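# Pin fork link to eye plate with 12 mm pin

## Task

Join the fork link and the eye plate using the 12 mm pin. The pin must pass through both cheeks of the fork and through the eye, with its head seated against the fork on the side facing the parts box. Forcing the pin into the metal of either fork cheek or the eye plate counts as failure. At the end no gripper, alone or together with the other, may still be holding any loose item apart from the fork link or the fitted pin, or the task fails. The assembly must stay together by itself; if it only holds because the robot is keeping it there, it is not done.

## Robot and tools

Robot: two xArm6 arms with parallel grippers, named left_arm and right_arm. These are names only, not image sides. In the shared scene frame the origin sits on the table top midway between the arms, +z is up, +x reaches out over the table, and left_arm is on the +y side. Bases: left_arm at (-0.010, +0.372, 0) m, quat_wxyz (+0.998, 0, 0, -0.057); right_arm at (+0.012, -0.302, 0) m, quat_wxyz (+0.999, 0, 0, +0.051).

Gripper geometry: fingers extend along the gripper's +z axis and close along its y axis. The reported end_effector_position (link pinch) is the spot between the pads when shut, roughly 2 cm short of the fingertips; closing pushes the tips about 10 mm further along +z. Printed hand positions can be off from reality, more so when the arm is stretched far.

execute_actions takes "actions", a list holding one item or none, plus optional "pictures" (boolean; images come by default).
- Empty list: {"actions": []} just reports the state, commanding nothing.
- Motion: {"actions": [{"rows": [[...]], "steps": N}]}. N is 1 to 15 control steps of 1/30 s (default 15). Up to 15 rows; each row is used for one step, and the final row repeats if rows run out.
- Wait: {"actions": [{"steps": N}]} with N up to 300; no new command, returns once N steps have elapsed since the previous result, and time spent replying is counted inside that.
Each row is one flat list of 14 numbers covering both arms, always all 14 even if one arm is idle: left_arm waist, shoulder, elbow, forearm roll, wrist pitch, wrist roll, gripper opening, then the same seven for right_arm. The six joint values are absolute target angles in radians (joint space, same form as the Joint positions line), not offsets. Stated ranges: waist -6.283 to 6.283, shoulder -2.059 to 2.094, elbow -3.927 to 0.192, forearm roll -6.283 to 6.283, wrist pitch -1.693 to 3.142, wrist roll -6.283 to 6.283. Real ends may differ by up to 0.010 rad. A target beyond a range end by over 0.010 rad, and further out than the joint's last reported angle, makes the whole call rejected with nothing sent. Targets past the real end are clipped to it, and "joint sent to its limit" may appear (possibly about an earlier, still-running action); its absence does not prove room remains. Opening is an absolute value from -1 (shut) to +1 (fully open, 0.084 m pad gap).

Motion limits: joint targets move at most 3.14 rad/s, take 0.16 s to ramp up, and all joints of an arm are slowed together so they arrive at once. Each step's target stays within 0.623 rad of the measured angle, and if it would shift the gripper over 70 mm from where it is measured, all that arm's targets are pulled back. Large moves therefore need several calls.

The simulation runs on while you think and write; arms keep heading to the last row sent until they have nearly stopped or a step is HELD, after which only a new action moves them further. Fingers still in motion finish moving.

Gripping: grip_measured is the measured opening on the command scale. To hold something keep commanding an opening well below it; a bigger gap squeezes harder, about 24 N per pad maximum for items up to ~6 cm. Fast closing can overshoot the force. -1 gives full force on parts about 0.5 mm thick or more. Commanding exactly grip_measured still presses lightly; wide parts may slip.

Result lines: the state line gives per arm end_effector_position (m), end_effector_quat_wxyz and velocities (m/s, rad/s) in the scene frame. Joint positions and Joint velocities list each arm's six joints (rad, rad/s) then the pad gap (m, m/s). Joint torques follow the same order without the gripper; they include drive effort, offsets and noise, so they are not pure contact readings. "joint command not followed" means a clearance check altered or blocked targets on some steps; HELD marks steps where your row was partly or wholly not sent. MOTOR HOT appears from 65 °C; at 80 °C an OVER-TEMPERATURE FAULT brakes that arm until it cools. Holding loads heats motors.

Torque fault: contact torque reaching a joint's load limit (waist 43.5, shoulder 43.5, elbow 26.1, forearm roll 26.1, wrist pitch 17.4, wrist roll 17.4 N m, held weight included) stops the arm, backs that joint off, freezes it 10 s and drops the rest of the call.

Cameras: cam_left_wrist and cam_right_wrist, each 672x504, on the wrists, images listed in that order. Calibration (pinhole plus radial distortion, T_world_to_cam) is given per camera and may be slightly off. zoom_image takes "camera" (one of those two names) and "region" [x0, y0, x1, y1] in that image's pixels, origin top-left, at most 504x504, and returns a finer view of the latest picture.

read_manual (optional "section", default "licences") only returns licence text. finished_scene takes "scene", the current scene's integer number, ends it permanently and reports success; the result carries the next task. Replying without any tool call ends everything.

Avoid: knocking anything off the table, arms colliding or pressing on each other, dropping or slipping parts, slamming, hard pushes, and jamming the pin into metal. Expect occasional brief pushes on loose objects. Release everything except the fork link or fitted pin before finishing, and make sure the joint holds with the grippers clear.

Each tool is called after "Request:" in YAML: its name, and indented under it one key for each argument.

## Session

Request:
execute_actions:
  actions: []

Scene clock: 0.00 s of 6033.50 s.
left_arm: end_effector_position=(+0.6097, +0.2205, +0.3399) grip_measured=+1.00 end_effector_quat_wxyz=(+0.020, -0.540, +0.841, -0.029) end_effector_velocity=(+0.000, +0.000, +0.000) end_effector_angular_velocity=(-0.000, -0.001, +0.001) | right_arm: end_effector_position=(+0.4949, -0.1750, +0.3092) grip_measured=+1.00 end_effector_quat_wxyz=(-0.059, +0.814, +0.557, -0.155) end_effector_velocity=(-0.000, +0.000, +0.000) end_effector_angular_velocity=(-0.000, +0.001, +0.000)
Joint positions: left_arm=[-0.122  0.66  -2.378 -0.011  1.648  1.762  0.084] | right_arm=[ 0.154  0.422 -1.963  0.006  1.874 -0.945  0.084]
Joint velocities: left_arm=[ 0.     0.    -0.001  0.    -0.    -0.001  0.   ] | right_arm=[ 0.    -0.    -0.     0.     0.001 -0.    -0.   ]
Joint torques (N m, as the arm reports them, + toward a larger angle): no reading
Motor temperatures (°C, as the motors report them): left_arm=[29 35 36 33 34 35] | right_arm=[32 31 30 32 38 29]

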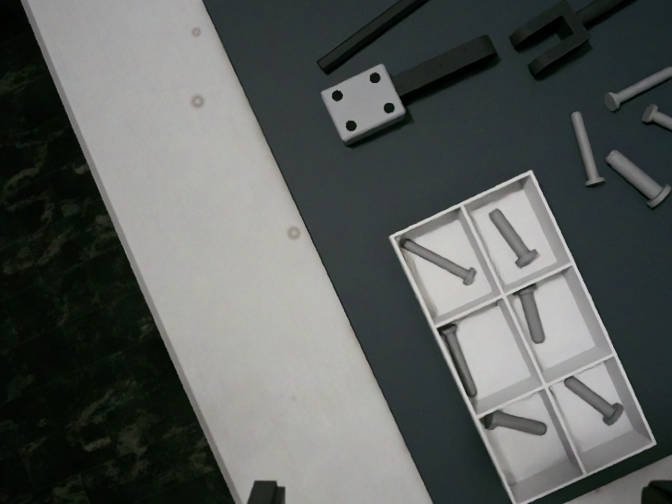

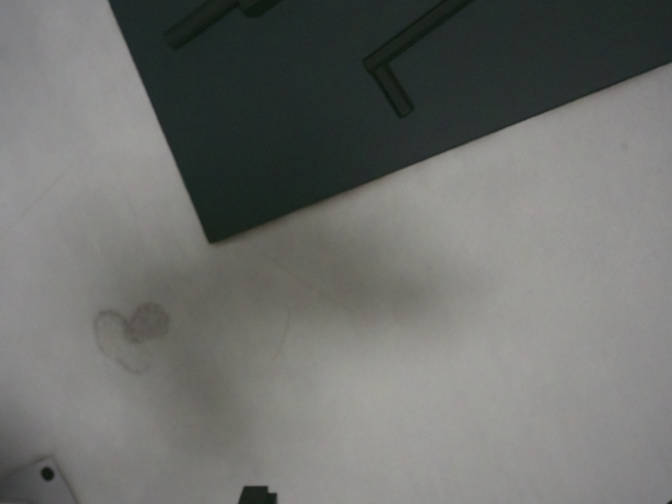

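Request:
execute_actions:
  actions:
    - {"rows":[[-0.382,-0.037,-1.163,0,1.2,1.074,1,0.154,0.422,-1.963,0.006,1.874,-0.945,1]]}
  pictures: false

Request:
execute_actions:
  actions:
    - {"steps":30}

Scene clock: 18.97 s of 6033.50 s.
left_arm: end_effector_position=(+0.5297, +0.1381, +0.4073) grip_measured=+1.00 end_effector_quat_wxyz=(-0.057, +0.646, -0.752, +0.121) end_effector_velocity=(-0.283, -0.089, -0.196) end_effector_angular_velocity=(-0.109, +0.299, +0.510) | right_arm: end_effector_position=(+0.4948, -0.1748, +0.3094) grip_measured=+1.00 end_effector_quat_wxyz=(-0.059, +0.814, +0.557, -0.155) end_effector_velocity=(+0.001, -0.001, +0.000) end_effector_angular_velocity=(+0.000, -0.002, -0.002)
Joint positions: left_arm=[-0.294  0.203 -1.825 -0.004  1.353  1.315  0.084] | right_arm=[ 0.154  0.422 -1.963  0.006  1.874 -0.945  0.084]
Joint velocities: left_arm=[-0.335 -0.924  1.709  0.013 -0.557 -0.874  0.   ] | right_arm=[-0.002 -0.    -0.     0.    -0.002  0.    -0.   ]
Joint torques (N m, as the arm reports them, + toward a larger angle): left_arm=[  3.87 -17.35 -15.36   0.61  -1.13   0.49] | right_arm=[ -0.55 -21.88 -12.81  -0.24  -0.94   0.53]
Motor temperatures (°C, as the motors report them): left_arm=[29 36 38 33 34 35] | right_arm=[32 31 32 32 38 29]
Steps of this call (steps 1 to 90: nothing new was sent; then 15.47 s passed at rest; steps 91 to 105: all 15 steps of this action). Readings (joint positions):
91: left_arm=[-0.122 0.660 -2.377 -0.011 1.648 1.762] | right_arm=[0.154 0.422 -1.963 0.006 1.874 -0.945]
92: left_arm=[-0.123 0.657 -2.373 -0.011 1.645 1.757] | right_arm=[0.154 0.422 -1.963 0.006 1.874 -0.945]
94: left_arm=[-0.137 0.622 -2.328 -0.010 1.615 1.716] | right_arm=[0.154 0.422 -1.963 0.006 1.874 -0.945]
98: left_arm=[-0.197 0.474 -2.189 -0.008 1.520 1.576] | right_arm=[0.154 0.422 -1.963 0.006 1.874 -0.945]
105: the state above

Scene clock: 19.97 s of 6033.50 s.
left_arm: end_effector_position=(+0.4009, +0.1503, +0.2502) grip_measured=+1.00 end_effector_quat_wxyz=(-0.000, +0.708, -0.707, +0.000) end_effector_velocity=(-0.002, +0.000, -0.002) end_effector_angular_velocity=(+0.002, +0.003, -0.000) | right_arm: end_effector_position=(+0.4948, -0.1748, +0.3094) grip_measured=+1.00 end_effector_quat_wxyz=(-0.059, +0.814, +0.557, -0.155) end_effector_velocity=(+0.000, +0.000, +0.000) end_effector_angular_velocity=(+0.000, -0.002, +0.000)
Joint positions: left_arm=[-0.382 -0.037 -1.164  0.     1.2    1.074  0.084] | right_arm=[ 0.154  0.422 -1.963  0.006  1.874 -0.945  0.084]
Joint velocities: left_arm=[-0.001 -0.001  0.006  0.001 -0.    -0.001  0.   ] | right_arm=[ 0.    -0.001  0.     0.    -0.001  0.     0.   ]
Joint torques (N m, as the arm reports them, + toward a larger angle): left_arm=[ -0.3  -28.31 -20.77   0.38  -1.26   0.31] | right_arm=[ -0.05 -21.99 -12.92  -0.21  -0.88   0.58]
Motor temperatures (°C, as the motors report them): left_arm=[29 36 38 33 34 35] | right_arm=[32 31 32 32 38 29]
Steps of this call (steps 1 to 30: the robot went on to your last target). Readings (joint positions):
1: left_arm=[-0.304 0.176 -1.769 -0.004 1.337 1.289] | right_arm=[0.154 0.422 -1.963 0.006 1.874 -0.945]
2: left_arm=[-0.312 0.155 -1.718 -0.003 1.324 1.268] | right_arm=[0.154 0.422 -1.963 0.006 1.874 -0.945]
4: left_arm=[-0.323 0.126 -1.626 -0.003 1.304 1.236] | right_arm=[0.154 0.422 -1.963 0.006 1.874 -0.945]
8: left_arm=[-0.343 0.071 -1.459 -0.002 1.267 1.178] | right_arm=[0.154 0.422 -1.963 0.006 1.874 -0.945]
30: the state above
camera_calibration (this result's frames):
cam_left_wrist: T_world_to_cam=[[-0.999681, -0.00942738, 0.02342, 0.42628], [-0.00961001, 0.999924, -0.00769778, -0.0788408], [-0.0233457, -0.0079204, -0.999696, 0.392182], [0, 0, 0, 1]] pos_world=[0.434543, 0.0859598, 0.381473]
cam_right_wrist: T_world_to_cam=[[0.893131, -0.362248, -0.266632, -0.393289], [-0.323136, -0.9291, 0.179881, 0.00756822], [-0.312889, -0.0744986, -0.946863, 0.56128], [0, 0, 0, 1]] pos_world=[0.529323, -0.0936221, 0.425231]

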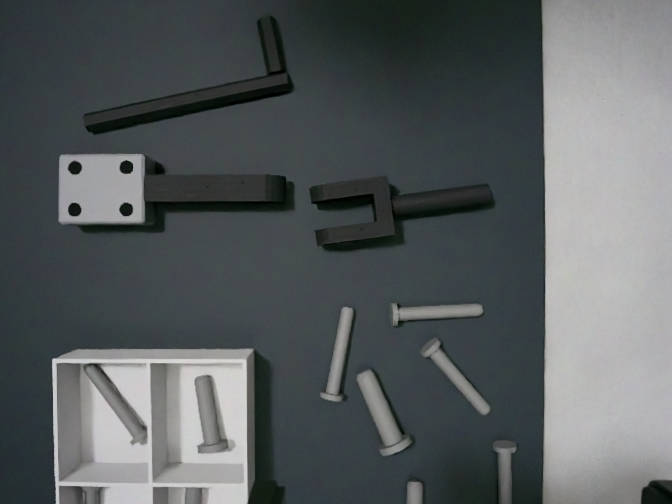

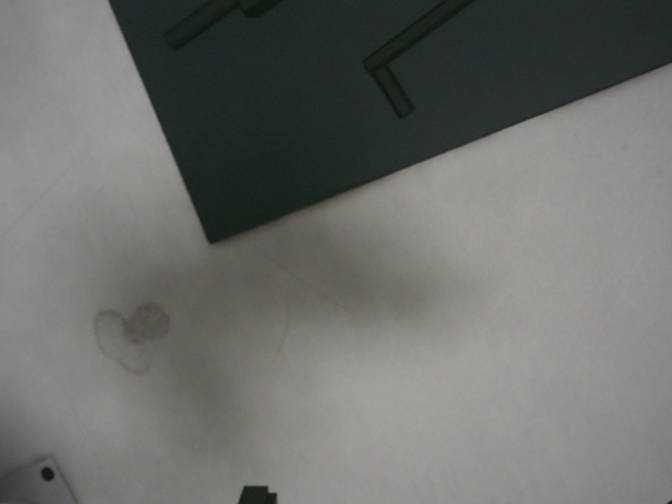

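Request:
execute_actions:
  actions:
    - {"rows":[[-0.382,-0.037,-1.163,0,1.2,1.074,1,0.564,0.4,-0.233,0,-1.355,0,1]]}
  pictures: false

Request:
execute_actions:
  actions:
    - {"steps":60}
  pictures: false

Request:
execute_actions:
  actions:
    - {"rows":[[-0.382,-0.037,-1.163,0,1.2,1.074,1,0.564,0.588,-0.233,0,-1.355,0,1]]}
  pictures: false

Request:
execute_actions:
  actions:
    - {"steps":15}

Scene clock: 32.67 s of 6033.50 s.
left_arm: end_effector_position=(+0.4006, +0.1503, +0.2499) grip_measured=+1.00 end_effector_quat_wxyz=(+0.000, +0.708, -0.707, +0.000) end_effector_velocity=(-0.000, +0.000, -0.000) end_effector_angular_velocity=(+0.001, +0.001, -0.001) | right_arm: end_effector_position=(+0.4616, -0.0813, +0.1827) grip_measured=+1.00 end_effector_quat_wxyz=(-0.011, +0.861, +0.483, -0.160) end_effector_velocity=(-0.134, +0.139, -0.331) end_effector_angular_velocity=(-0.278, -0.146, -0.552)
Joint positions: left_arm=[-0.382 -0.037 -1.163 -0.     1.2    1.074  0.084] | right_arm=[ 0.354  0.412 -1.586  0.003  1.496 -0.567  0.084]
Joint velocities: left_arm=[ 0.    -0.     0.001  0.     0.     0.001 -0.   ] | right_arm=[ 0.37  -0.017  0.981 -0.006 -0.976  0.971  0.   ]
Joint torques (N m, as the arm reports them, + toward a larger angle): left_arm=[ -0.27 -28.16 -20.74   0.43  -1.07   0.27] | right_arm=[ -1.28 -22.01 -13.07  -0.35  -0.64   0.52]
Motor temperatures (°C, as the motors report them): left_arm=[29 36 39 33 34 35] | right_arm=[32 31 33 32 38 29]
Steps of this call (steps 1 to 15: the robot went on to your last target; steps 16 to 90: nothing new was sent; then 9.20 s passed at rest; steps 91 to 105: all 15 steps of this action). Readings (joint positions):
91: left_arm=[-0.382 -0.037 -1.163 -0.000 1.200 1.074] | right_arm=[0.154 0.422 -1.963 0.006 1.874 -0.945]
92: left_arm=[-0.382 -0.037 -1.163 0.000 1.200 1.074] | right_arm=[0.156 0.421 -1.959 0.006 1.869 -0.940]
94: left_arm=[-0.382 -0.037 -1.163 -0.000 1.200 1.074] | right_arm=[0.178 0.417 -1.924 0.005 1.830 -0.901]
98: left_arm=[-0.382 -0.037 -1.163 0.000 1.200 1.074] | right_arm=[0.254 0.417 -1.803 0.005 1.714 -0.785]
105: the state above

Scene clock: 43.30 s of 6033.50 s.
left_arm: end_effector_position=(+0.4006, +0.1503, +0.2499) grip_measured=+1.00 end_effector_quat_wxyz=(+0.000, +0.708, -0.707, +0.000) end_effector_velocity=(-0.000, +0.000, -0.001) end_effector_angular_velocity=(+0.002, +0.001, -0.002) | right_arm: end_effector_position=(+0.3723, -0.0614, +0.0331) grip_measured=+1.00 end_effector_quat_wxyz=(+0.022, +0.921, +0.375, -0.104) end_effector_velocity=(-0.000, -0.001, -0.000) end_effector_angular_velocity=(-0.001, +0.002, -0.001)
Joint positions: left_arm=[-0.382 -0.037 -1.163  0.     1.2    1.074  0.084] | right_arm=[ 0.489  0.327 -0.983 -0.002  0.868 -0.181  0.084]
Joint velocities: left_arm=[-0.    -0.     0.002  0.001  0.     0.001  0.   ] | right_arm=[-0.001  0.001  0.     0.     0.001 -0.    -0.   ]
Joint torques (N m, as the arm reports them, + toward a larger angle): left_arm=[ -0.59 -27.79 -20.81   0.17  -1.29   0.38] | right_arm=[ -0.13 -18.63 -10.91  -0.17  -1.13   0.6 ]
Motor temperatures (°C, as the motors report them): left_arm=[29 36 40 33 34 35] | right_arm=[32 31 33 32 38 29]
TORQUE FAULT: the external load on joint 2 (shoulder) of the right arm reached its load limit, and that arm stopped for 10 seconds. A torque fault stops only its own arm. That arm's remaining commands of this call were not run. Joint 2 (shoulder) of that arm moved back by up to 3 degrees. That arm holds there, with its grip as last carried out, and accepts commands again: back off and push less far. That arm stops again, at the same cost, whenever a joint's load reaches its limit.
The stop of the right arm began at step 19 of this call (marked STOPPED below). From that step on that arm followed nothing that you had sent. Nothing is kept back now, and the robot has no last target.
Steps of this call (steps 1 to 60: the robot went on to your last target; steps 61 to 319: the stop continued). Readings (joint positions):
1: left_arm=[-0.382 -0.037 -1.163 0.000 1.200 1.074] | right_arm=[0.366 0.411 -1.553 0.003 1.463 -0.535]
2: left_arm=[-0.382 -0.037 -1.163 -0.000 1.200 1.074] | right_arm=[0.378 0.411 -1.519 0.003 1.430 -0.504]
4: left_arm=[-0.382 -0.037 -1.163 0.000 1.200 1.074] | right_arm=[0.399 0.409 -1.452 0.003 1.362 -0.446]
8: left_arm=[-0.382 -0.037 -1.163 -0.000 1.200 1.074] | right_arm=[0.436 0.407 -1.313 0.002 1.223 -0.347]
19: left_arm=[-0.382 -0.037 -1.163 0.000 1.200 1.074] | right_arm=[0.487 0.370 -0.984 -0.003 0.868 -0.181] STOPPED (the right arm)
319: the state above

Scene clock: 43.33 s of 6033.50 s.
left_arm: end_effector_position=(+0.4006, +0.1503, +0.2499) grip_measured=+1.00 end_effector_quat_wxyz=(+0.000, +0.708, -0.707, +0.000) end_effector_velocity=(+0.000, -0.000, +0.000) end_effector_angular_velocity=(-0.001, -0.001, -0.000) | right_arm: end_effector_position=(+0.3723, -0.0614, +0.0331) grip_measured=+1.00 end_effector_quat_wxyz=(+0.022, +0.921, +0.375, -0.104) end_effector_velocity=(+0.000, -0.000, -0.000) end_effector_angular_velocity=(+0.000, -0.000, -0.001)
Joint positions: left_arm=[-0.382 -0.037 -1.163 -0.     1.2    1.074  0.084] | right_arm=[ 0.489  0.327 -0.983 -0.002  0.868 -0.181  0.084]
Joint velocities: left_arm=[-0.     0.    -0.001 -0.    -0.     0.    -0.   ] | right_arm=[-0.001  0.     0.     0.    -0.     0.     0.   ]
Joint torques (N m, as the arm reports them, + toward a larger angle): left_arm=[ -0.53 -28.23 -20.59   0.11  -1.31   0.34] | right_arm=[ -0.22 -18.63 -11.07  -0.2   -1.07   0.55]
Motor temperatures (°C, as the motors report them): left_arm=[29 36 40 33 34 35] | right_arm=[32 31 33 32 38 29]
A stop began in an earlier call of the same reply, so what this call sent did not run. Send another action.
Steps of this call (step 1: nothing new was sent). Readings (joint positions):
1: the state above

Scene clock: 43.37 s of 6033.50 s.
left_arm: end_effector_position=(+0.4006, +0.1503, +0.2499) grip_measured=+1.00 end_effector_quat_wxyz=(+0.000, +0.708, -0.707, +0.000) end_effector_velocity=(-0.000, +0.000, -0.001) end_effector_angular_velocity=(+0.002, +0.001, -0.001) | right_arm: end_effector_position=(+0.3723, -0.0614, +0.0331) grip_measured=+1.00 end_effector_quat_wxyz=(+0.022, +0.921, +0.375, -0.104) end_effector_velocity=(+0.000, +0.000, +0.000) end_effector_angular_velocity=(+0.000, -0.000, +0.000)
Joint positions: left_arm=[-0.382 -0.037 -1.163  0.     1.2    1.074  0.084] | right_arm=[ 0.489  0.327 -0.983 -0.002  0.868 -0.181  0.084]
Joint velocities: left_arm=[-0.     0.     0.001  0.001 -0.     0.    -0.   ] | right_arm=[ 0. -0.  0.  0. -0. -0.  0.]
Joint torques (N m, as the arm reports them, + toward a larger angle): left_arm=[ -0.71 -28.16 -20.86   0.01  -1.28   0.31] | right_arm=[ -0.13 -18.46 -10.9   -0.19  -1.15   0.62]
Motor temperatures (°C, as the motors report them): left_arm=[29 36 40 33 34 35] | right_arm=[32 31 33 32 38 29]
A stop began in an earlier call of the same reply, so what this call sent did not run. Send another action.
Steps of this call (step 1: nothing new was sent). Readings (joint positions):
1: the state above
camera_calibration (this result's frames):
cam_left_wrist: T_world_to_cam=[[-0.999669, -0.00940485, 0.0239283, 0.425931], [-0.0095848, 0.999927, -0.00741696, -0.0789706], [-0.0238567, -0.00764385, -0.999686, 0.392105], [0, 0, 0, 1]] pos_world=[0.434388, 0.0859678, 0.381204]
cam_right_wrist: T_world_to_cam=[[0.70269, -0.710644, -0.0348225, -0.274592], [-0.691264, -0.693478, 0.20308, 0.273782], [-0.168466, -0.118631, -0.978543, 0.21434], [0, 0, 0, 1]] pos_world=[0.418318, 0.0201524, 0.14458]

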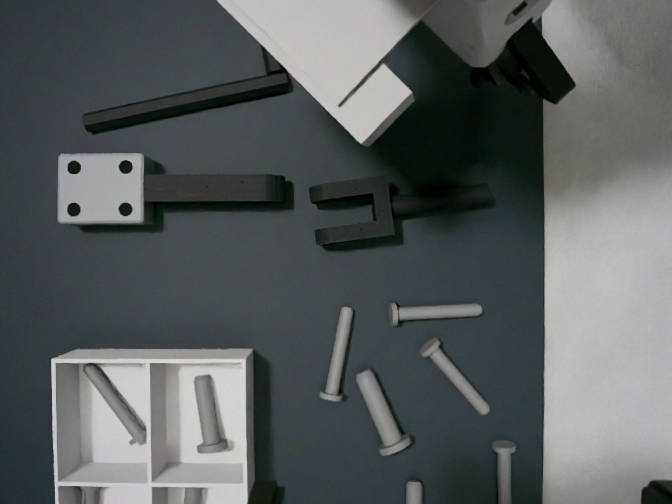

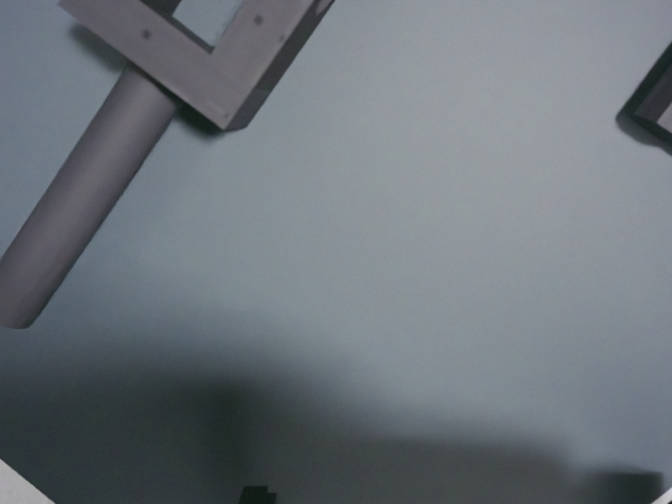

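Request:
execute_actions:
  actions:
    - {"rows":[[-0.382,-0.037,-1.163,0,1.2,1.074,1,0.3,-0.2,-0.983,0,0.868,0,1]]}
  pictures: false

Request:
execute_actions:
  actions:
    - {"steps":30}
  pictures: false

Request:
execute_actions:
  actions:
    - {"rows":[[-0.382,-0.037,-1.163,0,1.2,1.074,1,0.3,-0.2,-0.233,0,-1.355,0,1]]}
  pictures: false

Request:
execute_actions:
  actions:
    - {"steps":75}
  pictures: false

Request:
execute_actions:
  actions:
    - {"rows":[[-0.382,-0.037,-1.163,0,1.2,1.074,1,0.564,0.588,-0.233,0,-1.355,0,1]]}
  pictures: false

Request:
execute_actions:
  actions:
    - {"steps":45}

Scene clock: 52.03 s of 6033.50 s.
left_arm: end_effector_position=(+0.4006, +0.1503, +0.2499) grip_measured=+1.00 end_effector_quat_wxyz=(+0.000, +0.708, -0.707, +0.000) end_effector_velocity=(-0.000, -0.000, +0.000) end_effector_angular_velocity=(-0.001, +0.000, -0.001) | right_arm: end_effector_position=(+0.4454, -0.0816, +0.1875) grip_measured=+1.00 end_effector_quat_wxyz=(-0.012, +0.962, +0.266, +0.059) end_effector_velocity=(+0.116, -0.094, +0.378) end_effector_angular_velocity=(+0.384, -0.676, -0.547)
Joint positions: left_arm=[-0.382 -0.037 -1.163 -0.     1.2    1.074  0.084] | right_arm=[ 0.37  -0.005 -0.984 -0.001  0.868 -0.067  0.084]
Joint velocities: left_arm=[ 0.    -0.001  0.    -0.001  0.     0.001 -0.   ] | right_arm=[-0.281 -0.78   0.003  0.003  0.002  0.267 -0.   ]
Joint torques (N m, as the arm reports them, + toward a larger angle): left_arm=[ -0.01 -28.55 -20.8    0.17  -1.37   0.39] | right_arm=[ -0.24 -15.08 -13.23  -0.24  -1.65   0.55]
Motor temperatures (°C, as the motors report them): left_arm=[29 36 40 33 34 35] | right_arm=[32 31 33 32 38 29]
Steps of this call (steps 1 to 90: nothing new was sent; then 5.17 s passed at rest; steps 91 to 105: all 15 steps of this action). Readings (joint positions):
91: left_arm=[-0.382 -0.037 -1.163 -0.000 1.200 1.074] | right_arm=[0.489 0.327 -0.983 -0.002 0.868 -0.181]
92: left_arm=[-0.382 -0.037 -1.163 0.000 1.200 1.074] | right_arm=[0.488 0.324 -0.982 -0.002 0.868 -0.179]
94: left_arm=[-0.382 -0.037 -1.163 -0.000 1.200 1.074] | right_arm=[0.475 0.291 -0.977 -0.002 0.869 -0.166]
98: left_arm=[-0.382 -0.037 -1.163 0.000 1.200 1.074] | right_arm=[0.435 0.177 -0.985 -0.002 0.867 -0.130]
105: the state above

Scene clock: 53.03 s of 6033.50 s.
left_arm: end_effector_position=(+0.4006, +0.1503, +0.2499) grip_measured=+1.00 end_effector_quat_wxyz=(+0.000, +0.708, -0.707, +0.000) end_effector_velocity=(+0.000, +0.000, +0.000) end_effector_angular_velocity=(+0.000, -0.001, -0.000) | right_arm: end_effector_position=(+0.4651, -0.1101, +0.2830) grip_measured=+1.00 end_effector_quat_wxyz=(-0.031, +0.968, +0.197, +0.154) end_effector_velocity=(-0.000, -0.000, -0.000) end_effector_angular_velocity=(-0.001, +0.002, +0.000)
Joint positions: left_arm=[-0.382 -0.037 -1.163  0.     1.2    1.074  0.084] | right_arm=[ 0.3   -0.2   -0.983  0.     0.868 -0.     0.084]
Joint velocities: left_arm=[-0.     0.    -0.001  0.001  0.    -0.    -0.   ] | right_arm=[ 0.     0.001 -0.     0.     0.002 -0.     0.   ]
Joint torques (N m, as the arm reports them, + toward a larger angle): left_arm=[ -0.43 -28.18 -20.65   0.16  -1.27   0.37] | right_arm=[  0.03 -12.78 -14.12  -0.35  -2.02   0.57]
Motor temperatures (°C, as the motors report them): left_arm=[29 36 40 33 34 35] | right_arm=[32 31 33 32 38 29]
Steps of this call (steps 1 to 30: the robot went on to your last target). Readings (joint positions):
1: left_arm=[-0.382 -0.037 -1.163 -0.000 1.200 1.074] | right_arm=[0.361 -0.031 -0.984 -0.001 0.868 -0.058]
2: left_arm=[-0.382 -0.037 -1.163 0.000 1.200 1.074] | right_arm=[0.351 -0.057 -0.984 -0.001 0.868 -0.049]
4: left_arm=[-0.382 -0.037 -1.163 0.000 1.200 1.074] | right_arm=[0.333 -0.109 -0.983 -0.000 0.868 -0.032]
8: left_arm=[-0.382 -0.037 -1.163 0.000 1.200 1.074] | right_arm=[0.308 -0.181 -0.986 -0.000 0.867 -0.008]
30: the state above
All arms were judged still, so your last target was given up. Only a new action makes them travel on or press farther. Fingers that are still opening or closing keep moving.

Scene clock: 53.53 s of 6033.50 s.
left_arm: end_effector_position=(+0.4006, +0.1503, +0.2499) grip_measured=+1.00 end_effector_quat_wxyz=(+0.000, +0.708, -0.707, +0.000) end_effector_velocity=(+0.000, -0.000, +0.001) end_effector_angular_velocity=(-0.001, -0.001, +0.001) | right_arm: end_effector_position=(+0.4214, -0.1286, +0.1449) grip_measured=+1.00 end_effector_quat_wxyz=(-0.038, +0.962, +0.195, +0.189) end_effector_velocity=(-0.102, -0.043, -0.247) end_effector_angular_velocity=(+0.332, -0.784, -0.000)
Joint positions: left_arm=[-0.382 -0.037 -1.163  0.     1.2    1.074  0.084] | right_arm=[ 0.3   -0.199 -0.516 -0.     0.327 -0.     0.084]
Joint velocities: left_arm=[-0.    -0.    -0.001 -0.001  0.    -0.001 -0.   ] | right_arm=[-0.    -0.     1.369 -0.    -2.22   0.    -0.   ]
Joint torques (N m, as the arm reports them, + toward a larger angle): left_arm=[ -0.14 -28.16 -21.06   0.09  -1.05   0.32] | right_arm=[ -0.15 -11.78 -11.45  -0.3   -2.7    0.66]
Motor temperatures (°C, as the motors report them): left_arm=[29 36 40 33 34 35] | right_arm=[32 31 33 32 38 29]
Steps of this call (steps 1 to 15: all 15 steps of this action). Readings (joint positions):
1: left_arm=[-0.382 -0.037 -1.163 -0.000 1.200 1.074] | right_arm=[0.300 -0.200 -0.983 -0.000 0.868 -0.000]
2: left_arm=[-0.382 -0.037 -1.163 -0.000 1.200 1.074] | right_arm=[0.300 -0.200 -0.980 -0.000 0.863 -0.000]
4: left_arm=[-0.382 -0.037 -1.163 -0.000 1.200 1.074] | right_arm=[0.300 -0.203 -0.944 -0.000 0.820 0.000]
8: left_arm=[-0.382 -0.037 -1.163 -0.000 1.200 1.074] | right_arm=[0.300 -0.199 -0.789 0.000 0.675 -0.000]
15: the state above

Scene clock: 56.03 s of 6033.50 s.
left_arm: end_effector_position=(+0.4006, +0.1503, +0.2499) grip_measured=+1.00 end_effector_quat_wxyz=(+0.000, +0.708, -0.707, +0.000) end_effector_velocity=(+0.000, +0.000, +0.000) end_effector_angular_velocity=(+0.001, -0.000, +0.001) | right_arm: end_effector_position=(+0.4161, -0.1309, +0.4065) grip_measured=+1.00 end_effector_quat_wxyz=(-0.155, +0.614, +0.125, +0.764) end_effector_velocity=(+0.000, -0.000, +0.001) end_effector_angular_velocity=(+0.001, -0.001, -0.001)
Joint positions: left_arm=[-0.382 -0.037 -1.163 -0.     1.2    1.074  0.084] | right_arm=[ 0.3   -0.2   -0.233 -0.    -1.355  0.     0.084]
Joint velocities: left_arm=[ 0.     0.    -0.     0.001  0.    -0.001  0.   ] | right_arm=[-0.001 -0.002 -0.     0.     0.001  0.     0.   ]
Joint torques (N m, as the arm reports them, + toward a larger angle): left_arm=[ -0.29 -28.03 -20.77   0.42  -1.32   0.34] | right_arm=[-0.3  -8.53 -9.29 -0.2  -1.41  0.64]
Motor temperatures (°C, as the motors report them): left_arm=[29 36 40 33 34 35] | right_arm=[32 31 33 32 38 29]
Steps of this call (steps 1 to 45: the robot went on to your last target; steps 46 to 75: nothing new was sent). Readings (joint positions):
1: left_arm=[-0.382 -0.037 -1.163 -0.000 1.200 1.074] | right_arm=[0.300 -0.199 -0.470 -0.000 0.248 -0.000]
2: left_arm=[-0.382 -0.037 -1.163 0.000 1.200 1.074] | right_arm=[0.300 -0.199 -0.423 0.000 0.162 -0.000]
4: left_arm=[-0.382 -0.037 -1.163 0.000 1.200 1.074] | right_arm=[0.300 -0.199 -0.343 0.000 -0.018 -0.000]
8: left_arm=[-0.382 -0.037 -1.163 0.000 1.200 1.074] | right_arm=[0.300 -0.200 -0.269 0.000 -0.365 -0.000]
75: the state above
All arms were judged still, so your last target was given up. Only a new action makes them travel on or press farther. Fingers that are still opening or closing keep moving.

Scene clock: 56.53 s of 6033.50 s.
left_arm: end_effector_position=(+0.4006, +0.1503, +0.2499) grip_measured=+1.00 end_effector_quat_wxyz=(+0.000, +0.708, -0.707, +0.000) end_effector_velocity=(-0.000, -0.000, -0.000) end_effector_angular_velocity=(-0.001, +0.001, +0.001) | right_arm: end_effector_position=(+0.4071, -0.0678, +0.2344) grip_measured=+1.00 end_effector_quat_wxyz=(-0.171, +0.735, +0.202, +0.625) end_effector_velocity=(-0.093, +0.098, -0.417) end_effector_angular_velocity=(-0.463, +0.781, +0.287)
Joint positions: left_arm=[-0.382 -0.037 -1.163  0.     1.2    1.074  0.084] | right_arm=[ 0.434  0.178 -0.233 -0.    -1.355 -0.     0.084]
Joint velocities: left_arm=[-0.    -0.     0.001 -0.001 -0.    -0.     0.   ] | right_arm=[ 0.287  0.908 -0.     0.     0.     0.    -0.   ]
Joint torques (N m, as the arm reports them, + toward a larger angle): left_arm=[ -0.28 -28.05 -20.82   0.58  -1.29   0.37] | right_arm=[  0.17 -11.37  -5.49  -0.2   -2.1    0.68]
Motor temperatures (°C, as the motors report them): left_arm=[29 36 40 33 34 35] | right_arm=[32 31 33 32 38 29]
Steps of this call (steps 1 to 15: all 15 steps of this action). Readings (joint positions):
1: left_arm=[-0.382 -0.037 -1.163 0.000 1.200 1.074] | right_arm=[0.300 -0.200 -0.233 0.000 -1.355 0.000]
2: left_arm=[-0.382 -0.037 -1.163 -0.000 1.200 1.074] | right_arm=[0.302 -0.197 -0.233 0.000 -1.355 0.000]
4: left_arm=[-0.382 -0.037 -1.163 -0.000 1.200 1.074] | right_arm=[0.318 -0.160 -0.235 0.000 -1.356 0.000]
8: left_arm=[-0.382 -0.037 -1.163 0.000 1.200 1.074] | right_arm=[0.367 -0.034 -0.233 -0.000 -1.355 -0.000]
15: the state above

Scene clock: 58.03 s of 6033.50 s.
left_arm: end_effector_position=(+0.4006, +0.1503, +0.2499) grip_measured=+1.00 end_effector_quat_wxyz=(+0.000, +0.708, -0.707, +0.000) end_effector_velocity=(-0.000, -0.000, -0.000) end_effector_angular_velocity=(-0.000, +0.000, +0.000) | right_arm: end_effector_position=(+0.3333, -0.0502, +0.0540) grip_measured=+1.00 end_effector_quat_wxyz=(-0.157, +0.829, +0.286, +0.453) end_effector_velocity=(+0.000, -0.000, +0.000) end_effector_angular_velocity=(+0.001, -0.000, -0.001)
Joint positions: left_arm=[-0.382 -0.037 -1.163  0.     1.2    1.074  0.084] | right_arm=[ 0.564  0.588 -0.233  0.    -1.355 -0.     0.084]
Joint velocities: left_arm=[ 0. -0.  0. -0. -0.  0.  0.] | right_arm=[-0.     0.     0.     0.    -0.001  0.    -0.   ]
Joint torques (N m, as the arm reports them, + toward a larger angle): left_arm=[ -0.66 -28.08 -20.85   0.48  -1.32   0.29] | right_arm=[ -0.09 -12.49  -1.16   0.11  -2.33   0.65]
Motor temperatures (°C, as the motors report them): left_arm=[29 36 40 33 34 35] | right_arm=[32 31 33 32 38 29]
Steps of this call (steps 1 to 45: the robot went on to your last target). Readings (joint positions):
1: left_arm=[-0.382 -0.037 -1.163 -0.000 1.200 1.074] | right_arm=[0.444 0.209 -0.233 -0.000 -1.355 -0.000]
2: left_arm=[-0.382 -0.037 -1.163 0.000 1.200 1.074] | right_arm=[0.454 0.239 -0.233 -0.000 -1.355 -0.000]
4: left_arm=[-0.382 -0.037 -1.163 0.000 1.200 1.074] | right_arm=[0.473 0.300 -0.233 -0.000 -1.355 -0.000]
8: left_arm=[-0.382 -0.037 -1.163 0.000 1.200 1.074] | right_arm=[0.511 0.421 -0.233 -0.000 -1.355 -0.000]
45: the state above
All arms were judged still, so your last target was given up. Only a new action makes them travel on or press farther. Fingers that are still opening or closing keep moving.
camera_calibration (this result's frames):
cam_left_wrist: T_world_to_cam=[[-0.999669, -0.00940494, 0.0239284, 0.425931], [-0.00958489, 0.999927, -0.0074169, -0.0789705], [-0.0238569, -0.0076438, -0.999686, 0.392105], [0, 0, 0, 1]] pos_world=[0.434388, 0.0859677, 0.381204]
cam_right_wrist: T_world_to_cam=[[0.618882, -0.78541, 0.0107957, -0.216807], [-0.415963, -0.339364, -0.843687, 0.232907], [0.666303, 0.517652, -0.536727, -0.0405809], [0, 0, 0, 1]] pos_world=[0.258098, -0.0702354, 0.17706]

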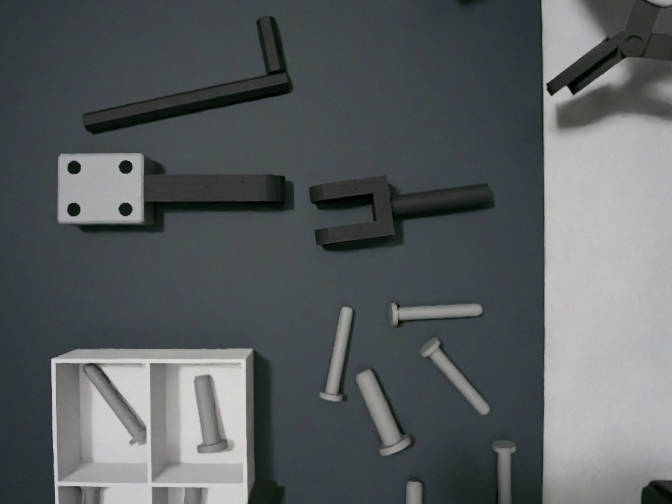

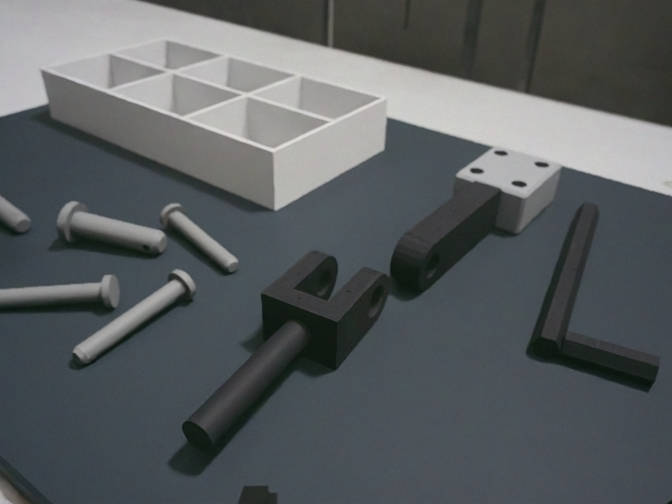

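Request:
execute_actions:
  actions:
    - {"rows":[[-0.593,0.1,-1.0153,0,0.9,-0.837,0,0.564,0.588,-0.233,0,-1.355,0,-1]]}
  pictures: false

Request:
execute_actions:
  actions:
    - {"steps":30}
  pictures: false

Request:
execute_actions:
  actions:
    - {"rows":[[-0.593,0.2609,-1.0153,0,0.7544,-0.837,0,0.564,0.588,-0.233,0,-1.355,0,-1]]}
  pictures: false

Request:
execute_actions:
  actions:
    - {"rows":[[-0.593,0.3749,-0.9952,0,0.6203,-0.837,0,0.564,0.588,-0.233,0,-1.355,0,-1]]}
  pictures: false

Request:
execute_actions:
  actions:
    - {"steps":15}

Scene clock: 80.77 s of 6033.50 s.
left_arm: end_effector_position=(+0.3645, +0.0723, +0.1614) grip_measured=-0.01 end_effector_quat_wxyz=(+0.001, +0.892, -0.452, +0.005) end_effector_velocity=(-0.084, -0.105, -0.140) end_effector_angular_velocity=(-0.023, +0.016, +2.452) | right_arm: end_effector_position=(+0.3333, -0.0502, +0.0540) grip_measured=-1.00 end_effector_quat_wxyz=(-0.157, +0.830, +0.286, +0.453) end_effector_velocity=(+0.000, +0.000, +0.000) end_effector_angular_velocity=(+0.001, -0.001, +0.000)
Joint positions: left_arm=[-0.562  0.08  -1.037 -0.     0.946  0.263  0.044] | right_arm=[ 0.564  0.588 -0.233 -0.    -1.355 -0.     0.   ]
Joint velocities: left_arm=[-0.281  0.186  0.202 -0.    -0.39  -2.733 -0.   ] | right_arm=[ 0.    -0.    -0.    -0.    -0.001 -0.     0.   ]
Joint torques (N m, as the arm reports them, + toward a larger angle): left_arm=[  2.75 -35.08 -22.24   0.67  -1.25   0.28] | right_arm=[ -0.08 -12.5   -1.    -0.13  -2.43   0.63]
Motor temperatures (°C, as the motors report them): left_arm=[29 36 40 33 34 35] | right_arm=[32 31 31 32 38 29]
Steps of this call (steps 1 to 90: nothing new was sent; then 19.23 s passed at rest; steps 91 to 105: all 15 steps of this action). Readings (joint positions):
91: left_arm=[-0.382 -0.037 -1.163 0.000 1.200 1.074] | right_arm=[0.564 0.588 -0.233 0.000 -1.355 0.000]
92: left_arm=[-0.383 -0.036 -1.162 0.000 1.198 1.069] | right_arm=[0.564 0.588 -0.233 0.000 -1.355 -0.000]
94: left_arm=[-0.396 -0.029 -1.155 0.000 1.176 1.026] | right_arm=[0.564 0.588 -0.233 0.000 -1.355 -0.000]
98: left_arm=[-0.463 0.016 -1.106 -0.000 1.085 0.817] | right_arm=[0.564 0.588 -0.233 0.000 -1.355 0.000]
105: the state above

Scene clock: 81.77 s of 6033.50 s.
left_arm: end_effector_position=(+0.3558, +0.0602, +0.1471) grip_measured=-0.01 end_effector_quat_wxyz=(+0.005, +0.998, +0.065, +0.005) end_effector_velocity=(+0.000, -0.000, +0.001) end_effector_angular_velocity=(-0.002, -0.001, +0.004) | right_arm: end_effector_position=(+0.3333, -0.0502, +0.0540) grip_measured=-1.00 end_effector_quat_wxyz=(-0.157, +0.830, +0.286, +0.453) end_effector_velocity=(+0.000, -0.001, -0.000) end_effector_angular_velocity=(+0.000, +0.000, -0.002)
Joint positions: left_arm=[-0.593  0.1   -1.015  0.     0.9   -0.837  0.044] | right_arm=[ 0.564  0.588 -0.233  0.    -1.355 -0.     0.   ]
Joint velocities: left_arm=[-0.    -0.    -0.001 -0.001 -0.    -0.004  0.   ] | right_arm=[-0.002  0.001  0.    -0.    -0.001  0.     0.   ]
Joint torques (N m, as the arm reports them, + toward a larger angle): left_arm=[ -0.69 -30.89 -19.61   0.57  -1.46   0.34] | right_arm=[ -0.2  -12.36  -1.03  -0.12  -2.28   0.71]
Motor temperatures (°C, as the motors report them): left_arm=[29 36 40 33 34 35] | right_arm=[32 31 31 32 38 29]
Steps of this call (steps 1 to 30: the robot went on to your last target). Readings (joint positions):
1: left_arm=[-0.570 0.086 -1.031 -0.000 0.934 0.171] | right_arm=[0.564 0.588 -0.233 -0.000 -1.355 0.000]
2: left_arm=[-0.576 0.090 -1.026 -0.000 0.925 0.079] | right_arm=[0.564 0.588 -0.233 -0.000 -1.355 0.000]
4: left_arm=[-0.584 0.095 -1.021 -0.000 0.913 -0.105] | right_arm=[0.564 0.588 -0.233 0.000 -1.355 0.000]
8: left_arm=[-0.590 0.098 -1.018 0.000 0.903 -0.470] | right_arm=[0.564 0.588 -0.233 0.000 -1.355 -0.000]
30: the state above

Scene clock: 82.27 s of 6033.50 s.
left_arm: end_effector_position=(+0.3655, +0.0520, +0.0823) grip_measured=-0.01 end_effector_quat_wxyz=(+0.001, +0.998, +0.065, +0.001) end_effector_velocity=(-0.001, +0.001, -0.011) end_effector_angular_velocity=(+0.003, +0.005, +0.001) | right_arm: end_effector_position=(+0.3333, -0.0502, +0.0540) grip_measured=-1.00 end_effector_quat_wxyz=(-0.157, +0.830, +0.286, +0.453) end_effector_velocity=(-0.000, +0.000, +0.000) end_effector_angular_velocity=(+0.000, -0.000, +0.000)
Joint positions: left_arm=[-0.593  0.257 -1.017 -0.     0.756 -0.837  0.044] | right_arm=[ 0.564  0.588 -0.233 -0.    -1.355 -0.     0.   ]
Joint velocities: left_arm=[-0.     0.021  0.005 -0.001 -0.021 -0.001 -0.   ] | right_arm=[ 0.  0. -0.  0. -0.  0.  0.]
Joint torques (N m, as the arm reports them, + toward a larger angle): left_arm=[ -0.76 -32.78 -17.68   0.37  -1.26   0.16] | right_arm=[  0.02 -12.62  -1.02  -0.05  -2.34   0.69]
Motor temperatures (°C, as the motors report them): left_arm=[29 36 40 33 34 35] | right_arm=[32 31 31 32 38 29]
Steps of this call (steps 1 to 15: all 15 steps of this action). Readings (joint positions):
1: left_arm=[-0.593 0.100 -1.015 0.000 0.900 -0.837] | right_arm=[0.564 0.588 -0.233 0.000 -1.355 -0.000]
2: left_arm=[-0.593 0.103 -1.016 -0.000 0.896 -0.837] | right_arm=[0.564 0.588 -0.233 0.000 -1.355 0.000]
4: left_arm=[-0.593 0.137 -1.021 -0.000 0.858 -0.837] | right_arm=[0.564 0.588 -0.233 -0.000 -1.355 -0.000]
8: left_arm=[-0.593 0.240 -1.009 0.000 0.782 -0.837] | right_arm=[0.564 0.588 -0.233 -0.000 -1.355 -0.000]
15: the state above

Scene clock: 82.77 s of 6033.50 s.
left_arm: end_effector_position=(+0.3649, +0.0524, +0.0299) grip_measured=-0.01 end_effector_quat_wxyz=(+0.000, +0.998, +0.065, +0.000) end_effector_velocity=(+0.002, -0.001, -0.003) end_effector_angular_velocity=(-0.006, -0.006, +0.000) | right_arm: end_effector_position=(+0.3333, -0.0502, +0.0540) grip_measured=-1.00 end_effector_quat_wxyz=(-0.157, +0.830, +0.286, +0.453) end_effector_velocity=(-0.000, +0.000, -0.000) end_effector_angular_velocity=(-0.001, +0.001, +0.000)
Joint positions: left_arm=[-0.593  0.368 -0.996  0.     0.626 -0.837  0.044] | right_arm=[ 0.564  0.588 -0.233 -0.    -1.355 -0.     0.   ]
Joint velocities: left_arm=[ 0.     0.008  0.001 -0.001 -0.017  0.001  0.   ] | right_arm=[ 0.    -0.     0.    -0.     0.001 -0.     0.   ]
Joint torques (N m, as the arm reports them, + toward a larger angle): left_arm=[ -0.08 -17.94 -16.92   0.47  -4.14   0.38] | right_arm=[ -0.45 -12.61  -1.18   0.02  -2.36   0.63]
Motor temperatures (°C, as the motors report them): left_arm=[29 36 40 33 34 35] | right_arm=[32 31 31 32 38 29]
Steps of this call (steps 1 to 15: all 15 steps of this action). Readings (joint positions):
1: left_arm=[-0.593 0.258 -1.016 -0.000 0.755 -0.837] | right_arm=[0.564 0.588 -0.233 -0.000 -1.355 0.000]
2: left_arm=[-0.593 0.261 -1.016 -0.000 0.751 -0.837] | right_arm=[0.564 0.588 -0.233 0.000 -1.355 -0.000]
4: left_arm=[-0.593 0.290 -1.014 -0.000 0.711 -0.837] | right_arm=[0.564 0.588 -0.233 0.000 -1.355 -0.000]
8: left_arm=[-0.593 0.362 -0.993 0.000 0.644 -0.837] | right_arm=[0.564 0.588 -0.233 0.000 -1.355 -0.000]
15: the state above

Scene clock: 83.27 s of 6033.50 s.
left_arm: end_effector_position=(+0.3652, +0.0522, +0.0292) grip_measured=-0.01 end_effector_quat_wxyz=(+0.001, +0.998, +0.065, +0.001) end_effector_velocity=(+0.001, -0.001, +0.001) end_effector_angular_velocity=(-0.001, -0.003, -0.002) | right_arm: end_effector_position=(+0.3333, -0.0502, +0.0540) grip_measured=-1.00 end_effector_quat_wxyz=(-0.157, +0.830, +0.286, +0.453) end_effector_velocity=(-0.000, +0.000, +0.000) end_effector_angular_velocity=(+0.001, -0.001, +0.001)
Joint positions: left_arm=[-0.593  0.37  -0.996 -0.     0.623 -0.837  0.044] | right_arm=[ 0.564  0.588 -0.233 -0.    -1.355 -0.     0.   ]
Joint velocities: left_arm=[-0.    -0.001 -0.001  0.002 -0.001  0.001 -0.   ] | right_arm=[ 0.001 -0.001 -0.    -0.    -0.     0.     0.   ]
Joint torques (N m, as the arm reports them, + toward a larger angle): left_arm=[  0.37  -7.52 -15.51   0.36  -5.84   0.17] | right_arm=[ -0.16 -12.36  -1.13   0.03  -2.26   0.55]
Motor temperatures (°C, as the motors report them): left_arm=[29 36 40 33 35 35] | right_arm=[32 31 31 32 38 29]
Steps of this call (steps 1 to 15: the robot went on to your last target). Readings (joint positions):
1: left_arm=[-0.593 0.369 -0.996 0.000 0.626 -0.837] | right_arm=[0.564 0.588 -0.233 -0.000 -1.355 0.000]
2: left_arm=[-0.593 0.369 -0.996 0.000 0.625 -0.837] | right_arm=[0.564 0.588 -0.233 -0.000 -1.355 -0.000]
4: left_arm=[-0.593 0.369 -0.996 0.000 0.625 -0.837] | right_arm=[0.564 0.588 -0.233 0.000 -1.355 0.000]
8: left_arm=[-0.593 0.370 -0.996 -0.000 0.624 -0.837] | right_arm=[0.564 0.588 -0.233 0.000 -1.355 -0.000]
15: the state above
All arms were judged still, so your last target was given up. Only a new action makes them travel on or press farther. Fingers that are still opening or closing keep moving.
camera_calibration (this result's frames):
cam_left_wrist: T_world_to_cam=[[0.138073, -0.990097, 0.0253585, 0.0304983], [-0.990348, -0.13833, -0.0086681, 0.434737], [0.0120901, -0.0239169, -0.999641, 0.157607], [0, 0, 0, 1]] pos_world=[0.424425, 0.0941029, 0.160545]
cam_right_wrist: T_world_to_cam=[[0.618885, -0.785407, 0.0107955, -0.216806], [-0.415974, -0.339376, -0.843676, 0.232901], [0.666293, 0.517648, -0.536744, -0.0405769], [0, 0, 0, 1]] pos_world=[0.258095, -0.0702357, 0.177054]

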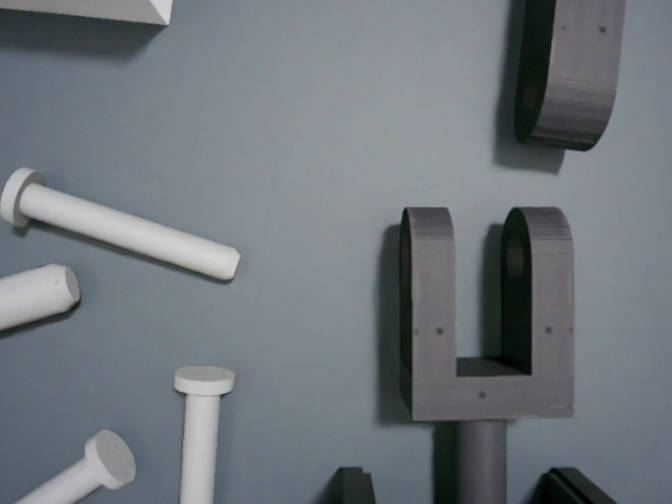

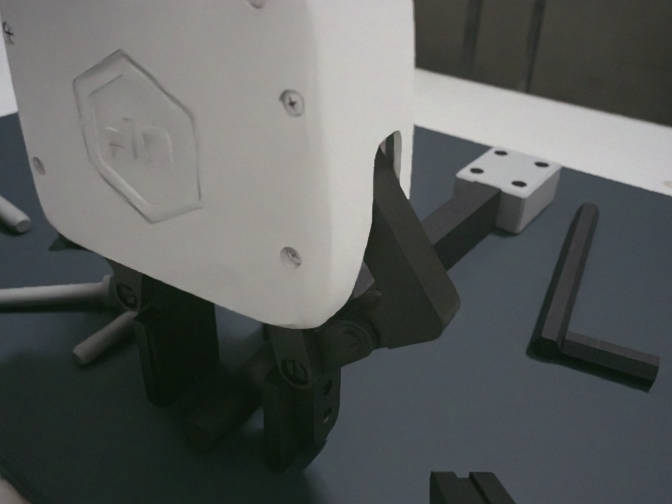

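Request:
execute_actions:
  actions:
    - {"rows":[[-0.593,0.3555,-0.9986,0,0.6431,-0.837,0,0.564,0.588,-0.233,0,-1.355,0,-1]],"steps":10}
  pictures: false

Request:
execute_actions:
  actions:
    - {"rows":[[-0.593,0.3555,-0.9986,0,0.6431,-0.837,-0.4,0.564,0.588,-0.233,0,-1.355,0,-1],[-0.593,0.3555,-0.9986,0,0.6431,-0.837,-0.5,0.564,0.588,-0.233,0,-1.355,0,-1],[-0.593,0.3555,-0.9986,0,0.6431,-0.837,-0.6,0.564,0.588,-0.233,0,-1.355,0,-1],[-0.593,0.3555,-0.9986,0,0.6431,-0.837,-0.7,0.564,0.588,-0.233,0,-1.355,0,-1],[-0.593,0.3555,-0.9986,0,0.6431,-0.837,-0.8,0.564,0.588,-0.233,0,-1.355,0,-1],[-0.593,0.3555,-0.9986,0,0.6431,-0.837,-1,0.564,0.588,-0.233,0,-1.355,0,-1]]}
  pictures: false

Request:
execute_actions:
  actions:
    - {"rows":[[-0.598,0.349,-0.9998,0,0.6507,-0.712,-1,0.564,0.588,-0.233,0,-1.355,0,-1]]}
  pictures: false

Request:
execute_actions:
  actions:
    - {"steps":10}

Scene clock: 91.50 s of 6033.50 s.
left_arm: end_effector_position=(+0.3650, +0.0524, +0.0332) grip_measured=-0.01 end_effector_quat_wxyz=(-0.000, +0.998, +0.065, -0.000) end_effector_velocity=(+0.002, -0.002, +0.017) end_effector_angular_velocity=(-0.006, -0.007, -0.001) | right_arm: end_effector_position=(+0.3333, -0.0502, +0.0540) grip_measured=-1.00 end_effector_quat_wxyz=(-0.157, +0.830, +0.286, +0.453) end_effector_velocity=(-0.001, +0.000, -0.001) end_effector_angular_velocity=(-0.001, +0.001, +0.002)
Joint positions: left_arm=[-0.593  0.362 -0.998  0.     0.638 -0.837  0.044] | right_arm=[ 0.564  0.588 -0.233  0.    -1.355  0.     0.   ]
Joint velocities: left_arm=[-0.    -0.035 -0.008 -0.001  0.033  0.001  0.   ] | right_arm=[ 0.002  0.001  0.     0.     0.    -0.     0.   ]
Joint torques (N m, as the arm reports them, + toward a larger angle): left_arm=[ -0.48 -34.13 -16.75   0.33  -1.26   0.38] | right_arm=[ -0.12 -12.69  -1.18  -0.06  -2.28   0.68]
Motor temperatures (°C, as the motors report them): left_arm=[29 36 39 33 36 35] | right_arm=[32 31 31 32 38 29]
Steps of this call (steps 1 to 90: nothing new was sent; then 4.90 s passed at rest; steps 91 to 100: all 10 steps of this action). Readings (joint positions):
91: left_arm=[-0.593 0.370 -0.995 0.000 0.623 -0.837] | right_arm=[0.564 0.588 -0.233 -0.000 -1.355 0.000]
92: left_arm=[-0.593 0.368 -0.995 0.000 0.626 -0.837] | right_arm=[0.564 0.588 -0.233 -0.000 -1.355 -0.000]
94: left_arm=[-0.593 0.366 -0.996 -0.000 0.631 -0.837] | right_arm=[0.564 0.588 -0.233 -0.000 -1.355 -0.000]
98: left_arm=[-0.593 0.364 -0.998 0.000 0.635 -0.837] | right_arm=[0.564 0.588 -0.233 0.000 -1.355 0.000]
100: the state above

Scene clock: 92.00 s of 6033.50 s.
left_arm: end_effector_position=(+0.3648, +0.0525, +0.0355) grip_measured=-0.74 end_effector_quat_wxyz=(-0.000, +0.998, +0.065, -0.000) end_effector_velocity=(+0.000, -0.000, +0.001) end_effector_angular_velocity=(-0.001, -0.001, +0.001) | right_arm: end_effector_position=(+0.3333, -0.0502, +0.0540) grip_measured=-1.00 end_effector_quat_wxyz=(-0.157, +0.830, +0.286, +0.453) end_effector_velocity=(-0.000, +0.000, +0.000) end_effector_angular_velocity=(+0.000, -0.001, +0.001)
Joint positions: left_arm=[-0.593  0.356 -0.998 -0.     0.643 -0.837  0.011] | right_arm=[ 0.564  0.588 -0.233  0.    -1.355 -0.     0.   ]
Joint velocities: left_arm=[-0.    -0.002 -0.001 -0.001  0.001 -0.    -0.   ] | right_arm=[ 0.001 -0.001  0.    -0.     0.    -0.     0.   ]
Joint torques (N m, as the arm reports them, + toward a larger angle): left_arm=[ -0.62 -36.48 -17.94   0.32  -1.39   0.29] | right_arm=[ -0.45 -12.35  -0.99   0.1   -2.31   0.6 ]
Motor temperatures (°C, as the motors report them): left_arm=[29 36 39 33 36 35] | right_arm=[32 31 31 32 38 29]
Steps of this call (steps 1 to 15: all 15 steps of this action). Readings (joint positions):
1: left_arm=[-0.593 0.361 -0.998 0.000 0.639 -0.837] | right_arm=[0.564 0.588 -0.233 -0.000 -1.355 0.000]
2: left_arm=[-0.593 0.360 -0.999 0.000 0.640 -0.837] | right_arm=[0.564 0.588 -0.233 -0.000 -1.355 0.000]
4: left_arm=[-0.593 0.358 -0.999 0.000 0.641 -0.837] | right_arm=[0.564 0.588 -0.233 -0.000 -1.355 -0.000]
8: left_arm=[-0.593 0.357 -0.998 0.000 0.642 -0.837] | right_arm=[0.564 0.588 -0.233 -0.000 -1.355 -0.000]
15: the state above

Scene clock: 92.50 s of 6033.50 s.
left_arm: end_effector_position=(+0.3636, +0.0504, +0.0389) grip_measured=-0.74 end_effector_quat_wxyz=(-0.000, +1.000, +0.001, -0.000) end_effector_velocity=(+0.000, -0.001, +0.001) end_effector_angular_velocity=(-0.001, -0.000, -0.017) | right_arm: end_effector_position=(+0.3333, -0.0502, +0.0540) grip_measured=-1.00 end_effector_quat_wxyz=(-0.157, +0.830, +0.286, +0.453) end_effector_velocity=(+0.000, +0.000, +0.001) end_effector_angular_velocity=(+0.001, -0.002, +0.001)
Joint positions: left_arm=[-0.598  0.349 -1.    -0.     0.651 -0.714  0.011] | right_arm=[ 0.564  0.588 -0.233  0.    -1.355  0.     0.   ]
Joint velocities: left_arm=[-0.001 -0.001 -0.001 -0.001  0.001  0.017  0.   ] | right_arm=[ 0.    -0.001  0.     0.    -0.001 -0.     0.   ]
Joint torques (N m, as the arm reports them, + toward a larger angle): left_arm=[ -0.29 -36.68 -17.96   0.4   -1.48   0.12] | right_arm=[  0.06 -12.61  -1.12  -0.01  -2.39   0.61]
Motor temperatures (°C, as the motors report them): left_arm=[29 36 39 33 36 35] | right_arm=[32 31 31 32 38 29]
Steps of this call (steps 1 to 15: all 15 steps of this action). Readings (joint positions):
1: left_arm=[-0.593 0.356 -0.998 -0.000 0.643 -0.837] | right_arm=[0.564 0.588 -0.233 0.000 -1.355 0.000]
2: left_arm=[-0.593 0.356 -0.998 -0.000 0.644 -0.832] | right_arm=[0.564 0.588 -0.233 -0.000 -1.355 0.000]
4: left_arm=[-0.594 0.354 -0.998 -0.000 0.646 -0.795] | right_arm=[0.564 0.588 -0.233 -0.000 -1.355 0.000]
8: left_arm=[-0.597 0.350 -1.000 -0.000 0.649 -0.732] | right_arm=[0.564 0.588 -0.233 -0.000 -1.355 0.000]
15: the state above

Scene clock: 92.83 s of 6033.50 s.
left_arm: end_effector_position=(+0.3637, +0.0503, +0.0390) grip_measured=-0.74 end_effector_quat_wxyz=(+0.000, +1.000, +0.000, +0.000) end_effector_velocity=(+0.000, -0.001, +0.001) end_effector_angular_velocity=(-0.001, -0.001, -0.001) | right_arm: end_effector_position=(+0.3333, -0.0502, +0.0540) grip_measured=-1.00 end_effector_quat_wxyz=(-0.157, +0.830, +0.286, +0.453) end_effector_velocity=(+0.001, -0.000, +0.001) end_effector_angular_velocity=(+0.002, -0.002, -0.001)
Joint positions: left_arm=[-0.598  0.349 -1.    -0.     0.651 -0.712  0.011] | right_arm=[ 0.564  0.588 -0.233  0.    -1.355  0.     0.   ]
Joint velocities: left_arm=[-0.    -0.    -0.001 -0.001  0.     0.001  0.   ] | right_arm=[-0.001 -0.001 -0.     0.    -0.002  0.     0.   ]
Joint torques (N m, as the arm reports them, + toward a larger angle): left_arm=[ -0.15 -36.49 -18.35   0.51  -1.39   0.34] | right_arm=[ -0.38 -12.51  -1.17  -0.06  -2.27   0.6 ]
Motor temperatures (°C, as the motors report them): left_arm=[29 36 39 33 36 35] | right_arm=[32 31 31 32 38 29]
Steps of this call (steps 1 to 10: the robot went on to your last target). Readings (joint positions):
1: left_arm=[-0.598 0.349 -1.000 -0.000 0.651 -0.713] | right_arm=[0.564 0.588 -0.233 0.000 -1.355 -0.000]
2: left_arm=[-0.598 0.349 -1.000 -0.000 0.651 -0.713] | right_arm=[0.564 0.588 -0.233 -0.000 -1.355 0.000]
4: left_arm=[-0.598 0.349 -1.000 -0.000 0.651 -0.712] | right_arm=[0.564 0.588 -0.233 0.000 -1.355 0.000]
8: left_arm=[-0.598 0.349 -1.000 -0.000 0.651 -0.712] | right_arm=[0.564 0.588 -0.233 0.000 -1.355 -0.000]
10: the state above
camera_calibration (this result's frames):
cam_left_wrist: T_world_to_cam=[[0.00868808, -0.999675, 0.0239731, 0.0761377], [-0.999933, -0.00886908, -0.00745427, 0.429992], [0.00766447, -0.0239068, -0.999685, 0.168973], [0, 0, 0, 1]] pos_world=[0.428006, 0.0839662, 0.1703]
cam_right_wrist: T_world_to_cam=[[0.618885, -0.785407, 0.0107955, -0.216806], [-0.415974, -0.339376, -0.843676, 0.232901], [0.666293, 0.517648, -0.536744, -0.040577], [0, 0, 0, 1]] pos_world=[0.258095, -0.0702357, 0.177054]

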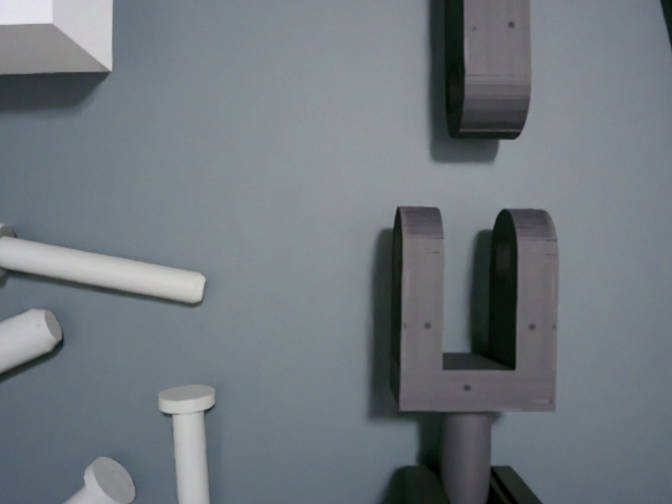

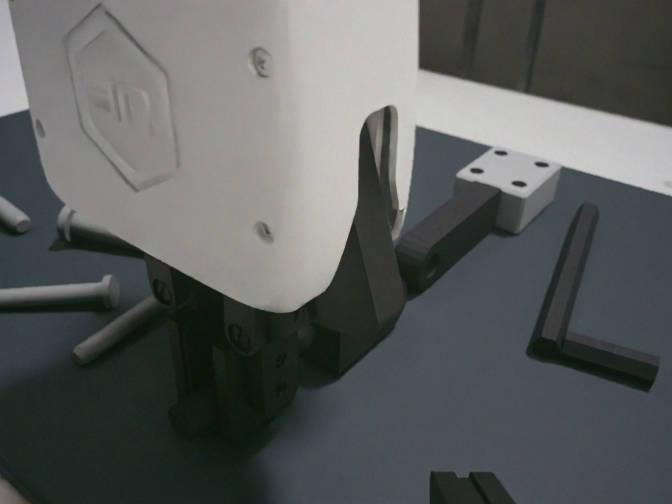

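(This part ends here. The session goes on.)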